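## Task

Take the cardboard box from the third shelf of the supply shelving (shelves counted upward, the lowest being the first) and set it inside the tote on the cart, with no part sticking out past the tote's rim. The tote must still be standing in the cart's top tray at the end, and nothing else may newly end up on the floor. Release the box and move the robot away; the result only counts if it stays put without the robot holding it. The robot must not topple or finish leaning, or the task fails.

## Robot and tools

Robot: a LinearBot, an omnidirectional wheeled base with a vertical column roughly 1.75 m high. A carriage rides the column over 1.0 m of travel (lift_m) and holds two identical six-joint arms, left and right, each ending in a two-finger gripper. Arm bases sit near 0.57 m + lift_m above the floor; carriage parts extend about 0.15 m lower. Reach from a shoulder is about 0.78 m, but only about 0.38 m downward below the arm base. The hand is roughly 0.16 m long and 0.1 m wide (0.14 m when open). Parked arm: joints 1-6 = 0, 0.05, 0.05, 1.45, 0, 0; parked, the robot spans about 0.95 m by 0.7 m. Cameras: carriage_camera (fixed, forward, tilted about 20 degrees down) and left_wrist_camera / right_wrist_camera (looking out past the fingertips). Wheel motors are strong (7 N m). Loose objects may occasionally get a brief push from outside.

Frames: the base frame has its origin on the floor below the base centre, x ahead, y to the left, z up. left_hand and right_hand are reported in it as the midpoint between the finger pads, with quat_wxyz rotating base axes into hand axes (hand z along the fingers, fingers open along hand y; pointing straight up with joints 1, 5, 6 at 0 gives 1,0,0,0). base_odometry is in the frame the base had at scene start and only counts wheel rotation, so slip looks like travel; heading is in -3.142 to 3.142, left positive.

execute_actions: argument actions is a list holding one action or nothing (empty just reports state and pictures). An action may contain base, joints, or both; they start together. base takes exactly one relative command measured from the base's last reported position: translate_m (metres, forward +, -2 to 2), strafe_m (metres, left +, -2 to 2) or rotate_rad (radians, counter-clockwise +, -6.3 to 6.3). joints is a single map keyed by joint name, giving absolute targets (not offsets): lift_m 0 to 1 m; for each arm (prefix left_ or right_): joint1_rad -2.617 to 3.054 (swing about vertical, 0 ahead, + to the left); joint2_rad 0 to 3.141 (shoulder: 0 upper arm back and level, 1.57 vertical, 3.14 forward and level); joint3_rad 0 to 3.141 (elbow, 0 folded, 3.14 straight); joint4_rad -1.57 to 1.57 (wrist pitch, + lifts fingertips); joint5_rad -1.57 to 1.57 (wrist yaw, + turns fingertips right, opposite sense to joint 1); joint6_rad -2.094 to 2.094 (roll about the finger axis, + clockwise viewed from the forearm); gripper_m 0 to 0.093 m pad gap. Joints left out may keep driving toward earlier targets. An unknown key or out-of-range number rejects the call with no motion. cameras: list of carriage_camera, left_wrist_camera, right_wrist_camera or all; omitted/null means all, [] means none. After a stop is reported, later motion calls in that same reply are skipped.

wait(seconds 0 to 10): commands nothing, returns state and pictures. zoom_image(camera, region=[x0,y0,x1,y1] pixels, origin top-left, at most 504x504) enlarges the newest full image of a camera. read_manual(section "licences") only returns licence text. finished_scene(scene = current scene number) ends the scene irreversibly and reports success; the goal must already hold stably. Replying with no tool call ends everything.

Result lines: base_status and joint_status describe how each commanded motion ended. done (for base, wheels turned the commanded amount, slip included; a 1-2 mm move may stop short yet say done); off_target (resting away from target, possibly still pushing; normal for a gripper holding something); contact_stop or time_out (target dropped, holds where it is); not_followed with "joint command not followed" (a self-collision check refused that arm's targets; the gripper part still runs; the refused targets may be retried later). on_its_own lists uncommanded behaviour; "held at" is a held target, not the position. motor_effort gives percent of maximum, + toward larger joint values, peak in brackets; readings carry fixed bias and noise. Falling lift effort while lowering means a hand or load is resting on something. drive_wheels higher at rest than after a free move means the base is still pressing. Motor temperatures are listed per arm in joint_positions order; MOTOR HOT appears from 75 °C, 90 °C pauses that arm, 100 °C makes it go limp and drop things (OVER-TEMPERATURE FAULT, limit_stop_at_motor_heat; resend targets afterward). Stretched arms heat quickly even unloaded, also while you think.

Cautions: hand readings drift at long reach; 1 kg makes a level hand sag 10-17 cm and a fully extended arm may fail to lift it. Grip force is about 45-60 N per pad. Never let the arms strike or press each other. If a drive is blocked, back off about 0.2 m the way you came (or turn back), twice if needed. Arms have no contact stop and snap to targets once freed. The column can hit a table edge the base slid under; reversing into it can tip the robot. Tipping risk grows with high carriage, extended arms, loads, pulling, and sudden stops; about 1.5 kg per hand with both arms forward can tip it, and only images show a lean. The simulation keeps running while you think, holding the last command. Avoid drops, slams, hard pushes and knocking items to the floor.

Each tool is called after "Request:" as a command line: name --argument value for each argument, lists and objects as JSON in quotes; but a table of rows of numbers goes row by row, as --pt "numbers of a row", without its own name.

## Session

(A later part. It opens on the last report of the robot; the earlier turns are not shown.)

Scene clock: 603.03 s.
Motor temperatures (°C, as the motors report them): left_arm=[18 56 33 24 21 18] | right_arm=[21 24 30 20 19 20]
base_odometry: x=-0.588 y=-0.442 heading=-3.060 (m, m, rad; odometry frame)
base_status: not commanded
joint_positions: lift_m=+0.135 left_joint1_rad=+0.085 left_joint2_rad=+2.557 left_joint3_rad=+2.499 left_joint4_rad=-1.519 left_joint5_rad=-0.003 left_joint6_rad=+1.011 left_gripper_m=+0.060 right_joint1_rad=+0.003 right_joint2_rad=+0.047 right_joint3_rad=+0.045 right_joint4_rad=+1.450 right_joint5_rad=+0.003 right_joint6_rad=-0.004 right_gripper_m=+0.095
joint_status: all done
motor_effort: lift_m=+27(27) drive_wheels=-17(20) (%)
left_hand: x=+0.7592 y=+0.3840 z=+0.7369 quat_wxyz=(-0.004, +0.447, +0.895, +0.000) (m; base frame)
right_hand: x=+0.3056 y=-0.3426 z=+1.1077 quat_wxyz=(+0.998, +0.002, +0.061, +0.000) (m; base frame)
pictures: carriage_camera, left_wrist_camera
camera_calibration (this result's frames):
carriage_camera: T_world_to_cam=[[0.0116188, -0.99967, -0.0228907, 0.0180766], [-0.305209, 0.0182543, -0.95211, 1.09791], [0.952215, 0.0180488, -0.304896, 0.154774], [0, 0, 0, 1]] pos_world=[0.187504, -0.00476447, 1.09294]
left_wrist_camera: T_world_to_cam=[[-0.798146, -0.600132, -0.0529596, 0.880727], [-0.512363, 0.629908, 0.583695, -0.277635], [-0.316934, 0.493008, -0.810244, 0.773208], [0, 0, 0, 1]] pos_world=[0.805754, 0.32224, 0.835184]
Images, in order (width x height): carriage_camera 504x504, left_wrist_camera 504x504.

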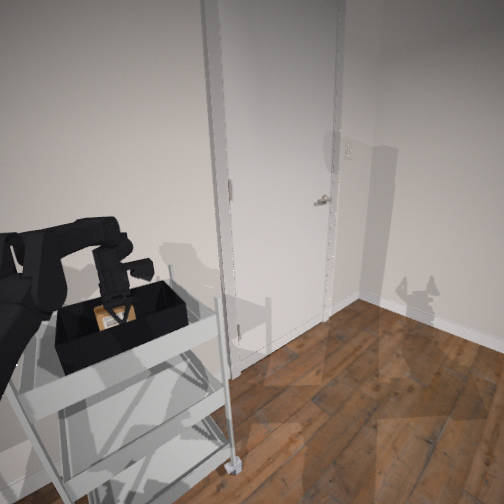

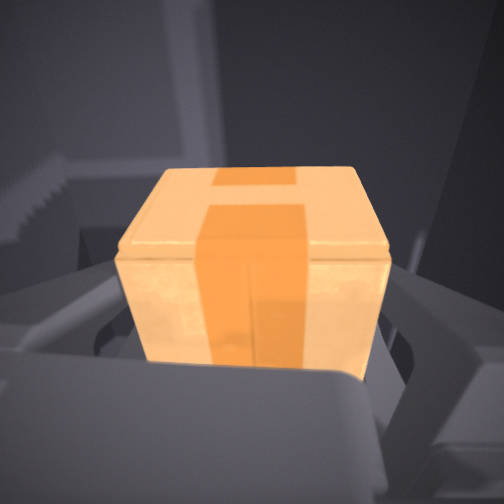

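Request:
execute_actions --actions '[{"joints": {"lift_m": 0.097}}]' --cameras '["carriage_camera", "left_wrist_camera"]'

Scene clock: 624.07 s.
Motor temperatures (°C, as the motors report them): left_arm=[18 59 33 23 21 18] | right_arm=[21 24 30 20 19 20]
base_odometry: x=-0.588 y=-0.442 heading=-3.060 (m, m, rad; odometry frame)
base_status: not commanded
joint_positions: lift_m=+0.097 left_joint1_rad=+0.085 left_joint2_rad=+2.562 left_joint3_rad=+2.499 left_joint4_rad=-1.519 left_joint5_rad=-0.003 left_joint6_rad=+1.011 left_gripper_m=+0.060 right_joint1_rad=+0.003 right_joint2_rad=+0.047 right_joint3_rad=+0.045 right_joint4_rad=+1.450 right_joint5_rad=+0.003 right_joint6_rad=-0.004 right_gripper_m=+0.095
joint_status: all done
motor_effort: lift_m=+27(27) drive_wheels=-17(20) (%)
left_hand: x=+0.7587 y=+0.3840 z=+0.6968 quat_wxyz=(-0.006, +0.447, +0.895, -0.002) (m; base frame)
right_hand: x=+0.3056 y=-0.3426 z=+1.0697 quat_wxyz=(+0.998, +0.002, +0.061, +0.000) (m; base frame)
pictures: carriage_camera, left_wrist_camera
camera_calibration (this result's frames):
carriage_camera: T_world_to_cam=[[0.0116188, -0.99967, -0.0228907, 0.017207], [-0.305209, 0.0182543, -0.95211, 1.06174], [0.952215, 0.0180488, -0.304896, 0.143191], [0, 0, 0, 1]] pos_world=[0.187504, -0.00476447, 1.05495]
left_wrist_camera: T_world_to_cam=[[-0.798415, -0.600155, -0.0484391, 0.875291], [-0.509251, 0.630174, 0.586127, -0.258576], [-0.321242, 0.49264, -0.80877, 0.742959], [0, 0, 0, 1]] pos_world=[0.805835, 0.322247, 0.79484]
Images, in order (width x height): carriage_camera 504x504, left_wrist_camera 504x504.

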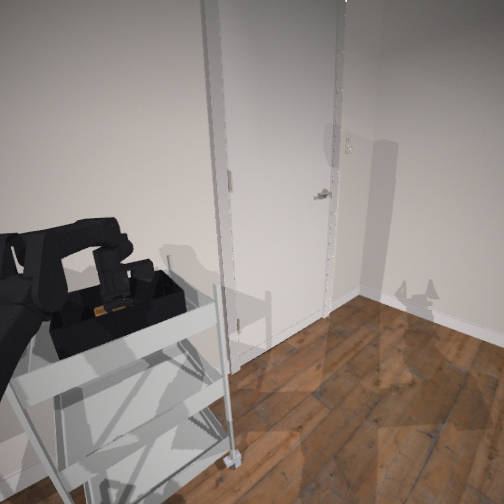

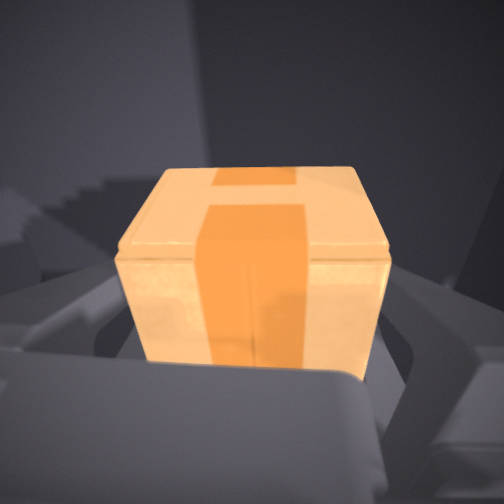

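Request:
zoom_image --camera "left_wrist_camera" --region '[0, 60, 504, 340]'

Region (0, 60, 504, 340) of left_wrist_camera's 504x504 image, scaled by 1.000.

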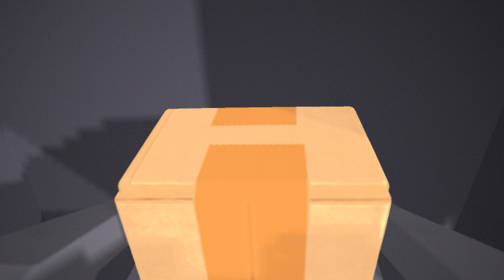

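Request:
execute_actions --actions '[{"joints": {"lift_m": 0.08}}]' --cameras '["left_wrist_camera"]'

Scene clock: 635.83 s.
Motor temperatures (°C, as the motors report them): left_arm=[18 61 34 23 21 18] | right_arm=[21 24 30 20 19 20]
base_odometry: x=-0.588 y=-0.442 heading=-3.060 (m, m, rad; odometry frame)
base_status: not commanded
joint_positions: lift_m=+0.080 left_joint1_rad=+0.085 left_joint2_rad=+2.559 left_joint3_rad=+2.499 left_joint4_rad=-1.519 left_joint5_rad=-0.003 left_joint6_rad=+1.011 left_gripper_m=+0.060 right_joint1_rad=+0.003 right_joint2_rad=+0.047 right_joint3_rad=+0.045 right_joint4_rad=+1.451 right_joint5_rad=+0.003 right_joint6_rad=-0.004 right_gripper_m=+0.095
joint_status: all done
motor_effort: lift_m=+27(27) drive_wheels=+20(21) (%)
left_hand: x=+0.7590 y=+0.3840 z=+0.6810 quat_wxyz=(-0.005, +0.447, +0.895, -0.001) (m; base frame)
right_hand: x=+0.3055 y=-0.3426 z=+1.0527 quat_wxyz=(+0.998, +0.002, +0.061, +0.000) (m; base frame)
pictures: left_wrist_camera
camera_calibration (this result's frames):
left_wrist_camera: T_world_to_cam=[[-0.798264, -0.600142, -0.0510224, 0.876374], [-0.511031, 0.630022, 0.584739, -0.246881], [-0.318781, 0.49285, -0.809615, 0.728919], [0, 0, 0, 1]] pos_world=[0.80578, 0.322242, 0.779219]
Images, in order (width x height): left_wrist_camera 504x504.

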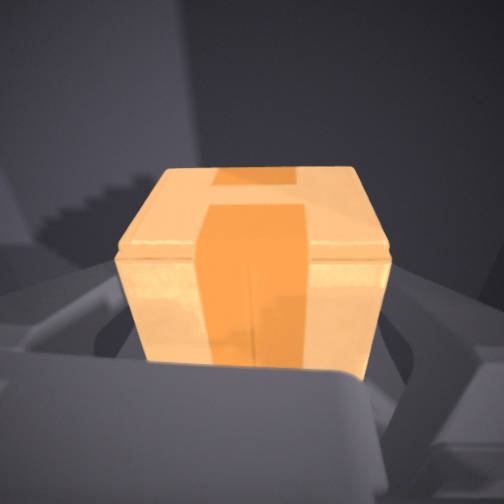

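Request:
execute_actions --actions '[{"joints": {"lift_m": 0.066}}]' --cameras '["left_wrist_camera"]'

Scene clock: 648.60 s.
Motor temperatures (°C, as the motors report them): left_arm=[18 62 34 23 21 18] | right_arm=[21 24 30 20 19 20]
base_odometry: x=-0.588 y=-0.442 heading=-3.060 (m, m, rad; odometry frame)
base_status: not commanded
joint_positions: lift_m=+0.066 left_joint1_rad=+0.085 left_joint2_rad=+2.537 left_joint3_rad=+2.508 left_joint4_rad=-1.532 left_joint5_rad=-0.003 left_joint6_rad=+1.012 left_gripper_m=+0.060 right_joint1_rad=+0.003 right_joint2_rad=+0.047 right_joint3_rad=+0.045 right_joint4_rad=+1.451 right_joint5_rad=+0.003 right_joint6_rad=-0.004 right_gripper_m=+0.095
joint_status: all done
motor_effort: lift_m=+24(25) drive_wheels=-17(20) (%)
left_hand: x=+0.7588 y=+0.3840 z=+0.6799 quat_wxyz=(+0.003, +0.447, +0.895, +0.004) (m; base frame)
right_hand: x=+0.3055 y=-0.3425 z=+1.0389 quat_wxyz=(+0.998, +0.001, +0.061, +0.000) (m; base frame)
pictures: left_wrist_camera
camera_calibration (this result's frames):
left_wrist_camera: T_world_to_cam=[[-0.79737, -0.59972, -0.0673594, 0.886512], [-0.521803, 0.629057, 0.576202, -0.231975], [-0.303187, 0.494595, -0.814527, 0.718774], [0, 0, 0, 1]] pos_world=[0.803755, 0.322082, 0.77884]
Images, in order (width x height): left_wrist_camera 504x504.

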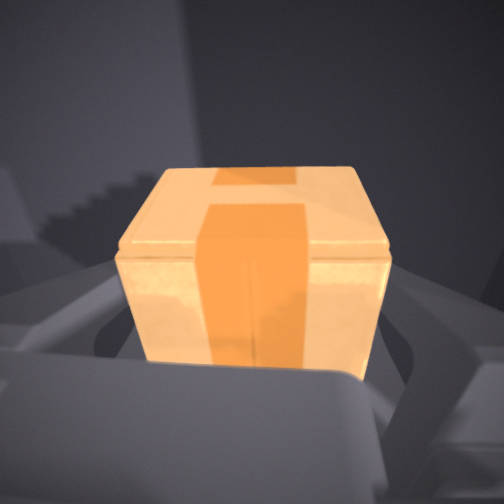

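Request:
execute_actions --actions '[{"joints": {"lift_m": 0.082, "left_gripper_m": 0.086}}]' --cameras '["left_wrist_camera"]'

Request:
execute_actions --actions '[{"joints": {"lift_m": 0.25}}]' --cameras '["carriage_camera", "left_wrist_camera"]'

Scene clock: 656.17 s.
Motor temperatures (°C, as the motors report them): left_arm=[18 62 33 23 21 18] | right_arm=[21 24 30 20 19 20]
base_odometry: x=-0.588 y=-0.442 heading=-3.060 (m, m, rad; odometry frame)
base_status: not commanded
joint_positions: lift_m=+0.082 left_joint1_rad=+0.085 left_joint2_rad=+2.545 left_joint3_rad=+2.508 left_joint4_rad=-1.526 left_joint5_rad=-0.003 left_joint6_rad=+1.012 left_gripper_m=+0.086 right_joint1_rad=+0.003 right_joint2_rad=+0.047 right_joint3_rad=+0.045 right_joint4_rad=+1.450 right_joint5_rad=+0.003 right_joint6_rad=-0.004 right_gripper_m=+0.095
joint_status: all done
motor_effort: lift_m=+35(42) drive_wheels=+19(21) (%)
left_hand: x=+0.7598 y=+0.3841 z=+0.6915 quat_wxyz=(+0.002, +0.447, +0.895, +0.003) (m; base frame)
right_hand: x=+0.3057 y=-0.3425 z=+1.0541 quat_wxyz=(+0.998, +0.001, +0.061, +0.000) (m; base frame)
pictures: left_wrist_camera
camera_calibration (this result's frames):
left_wrist_camera: T_world_to_cam=[[-0.797521, -0.599733, -0.065424, 0.886898], [-0.520488, 0.629169, 0.577268, -0.240006], [-0.305044, 0.494436, -0.81393, 0.729563], [0, 0, 0, 1]] pos_world=[0.804949, 0.322184, 0.790385]
Images, in order (width x height): left_wrist_camera 504x504.

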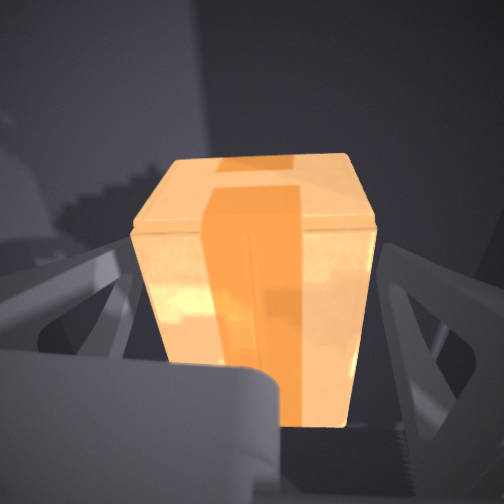

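Scene clock: 657.37 s.
Motor temperatures (°C, as the motors report them): left_arm=[18 62 33 23 21 18] | right_arm=[21 24 30 20 19 20]
base_odometry: x=-0.588 y=-0.442 heading=-3.060 (m, m, rad; odometry frame)
base_status: not commanded
joint_positions: lift_m=+0.250 left_joint1_rad=+0.085 left_joint2_rad=+2.546 left_joint3_rad=+2.508 left_joint4_rad=-1.520 left_joint5_rad=-0.003 left_joint6_rad=+1.012 left_gripper_m=+0.086 right_joint1_rad=+0.003 right_joint2_rad=+0.047 right_joint3_rad=+0.045 right_joint4_rad=+1.450 right_joint5_rad=+0.003 right_joint6_rad=-0.004 right_gripper_m=+0.095
joint_status: all done
motor_effort: lift_m=+35(42) drive_wheels=+20(18) (%)
left_hand: x=+0.7613 y=+0.3842 z=+0.8590 quat_wxyz=(+0.005, +0.447, +0.895, +0.005) (m; base frame)
right_hand: x=+0.3056 y=-0.3425 z=+1.2220 quat_wxyz=(+0.998, +0.001, +0.061, +0.000) (m; base frame)
pictures: carriage_camera, left_wrist_camera
camera_calibration (this result's frames):
carriage_camera: T_world_to_cam=[[0.0116188, -0.99967, -0.0228907, 0.0206946], [-0.305209, 0.0182543, -0.95211, 1.20681], [0.952215, 0.0180488, -0.304896, 0.189646], [0, 0, 0, 1]] pos_world=[0.187504, -0.00476447, 1.20731]
left_wrist_camera: T_world_to_cam=[[-0.797188, -0.599704, -0.0696168, 0.902414], [-0.523335, 0.628926, 0.574954, -0.33175], [-0.301019, 0.49478, -0.815218, 0.864148], [0, 0, 0, 1]] pos_world=[0.805902, 0.322265, 0.958033]
Images, in order (width x height): carriage_camera 504x504, left_wrist_camera 504x504.

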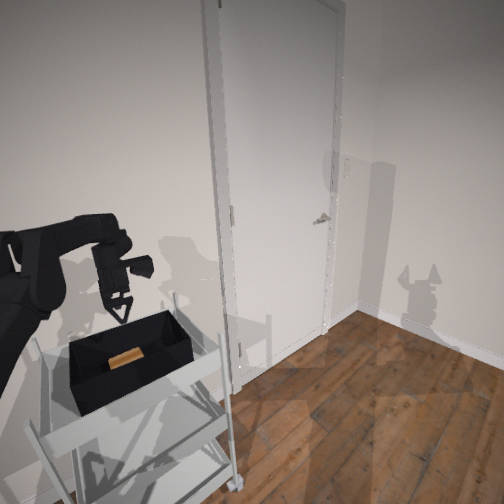

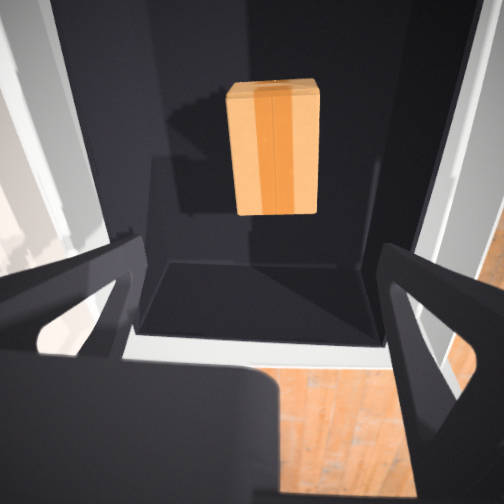

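Request:
execute_actions --actions '[{"base": {"translate_m": -0.3}, "joints": {"left_joint1_rad": 0, "left_joint2_rad": 0.05, "left_joint3_rad": 0.05, "left_joint4_rad": 1.45, "left_joint5_rad": 0, "left_joint6_rad": 0, "left_gripper_m": 0.093}}]' --cameras '["carriage_camera"]'

Scene clock: 668.40 s.
Motor temperatures (°C, as the motors report them): left_arm=[18 60 33 23 21 18] | right_arm=[21 24 30 20 19 20]
base_odometry: x=-0.289 y=-0.418 heading=-3.062 (m, m, rad; odometry frame)
base_status: done
joint_positions: lift_m=+0.250 left_joint1_rad=-0.006 left_joint2_rad=+0.061 left_joint3_rad=+0.063 left_joint4_rad=+1.457 left_joint5_rad=+0.000 left_joint6_rad=+0.009 left_gripper_m=+0.093 right_joint1_rad=+0.003 right_joint2_rad=+0.047 right_joint3_rad=+0.045 right_joint4_rad=+1.450 right_joint5_rad=+0.002 right_joint6_rad=-0.004 right_gripper_m=+0.095
joint_status: all done
motor_effort: lift_m=+36(35) drive_wheels=+18(25) (%)
left_hand: x=+0.3033 y=+0.3420 z=+1.2270 quat_wxyz=(+0.998, +0.000, +0.056, +0.001) (m; base frame)
right_hand: x=+0.3057 y=-0.3423 z=+1.2220 quat_wxyz=(+0.998, +0.001, +0.061, +0.000) (m; base frame)
pictures: carriage_camera
camera_calibration (this result's frames):
carriage_camera: T_world_to_cam=[[0.0116188, -0.99967, -0.0228907, 0.0206946], [-0.305209, 0.0182543, -0.95211, 1.20681], [0.952215, 0.0180488, -0.304896, 0.189646], [0, 0, 0, 1]] pos_world=[0.187504, -0.00476447, 1.20731]
Images, in order (width x height): carriage_camera 504x504.

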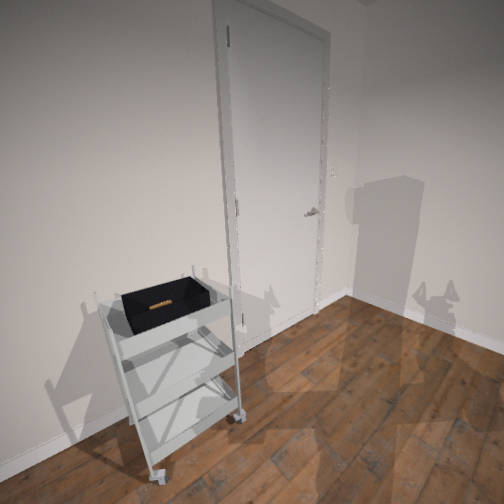

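Request:
finished_scene --scene 1

The scene is finished: the task was done.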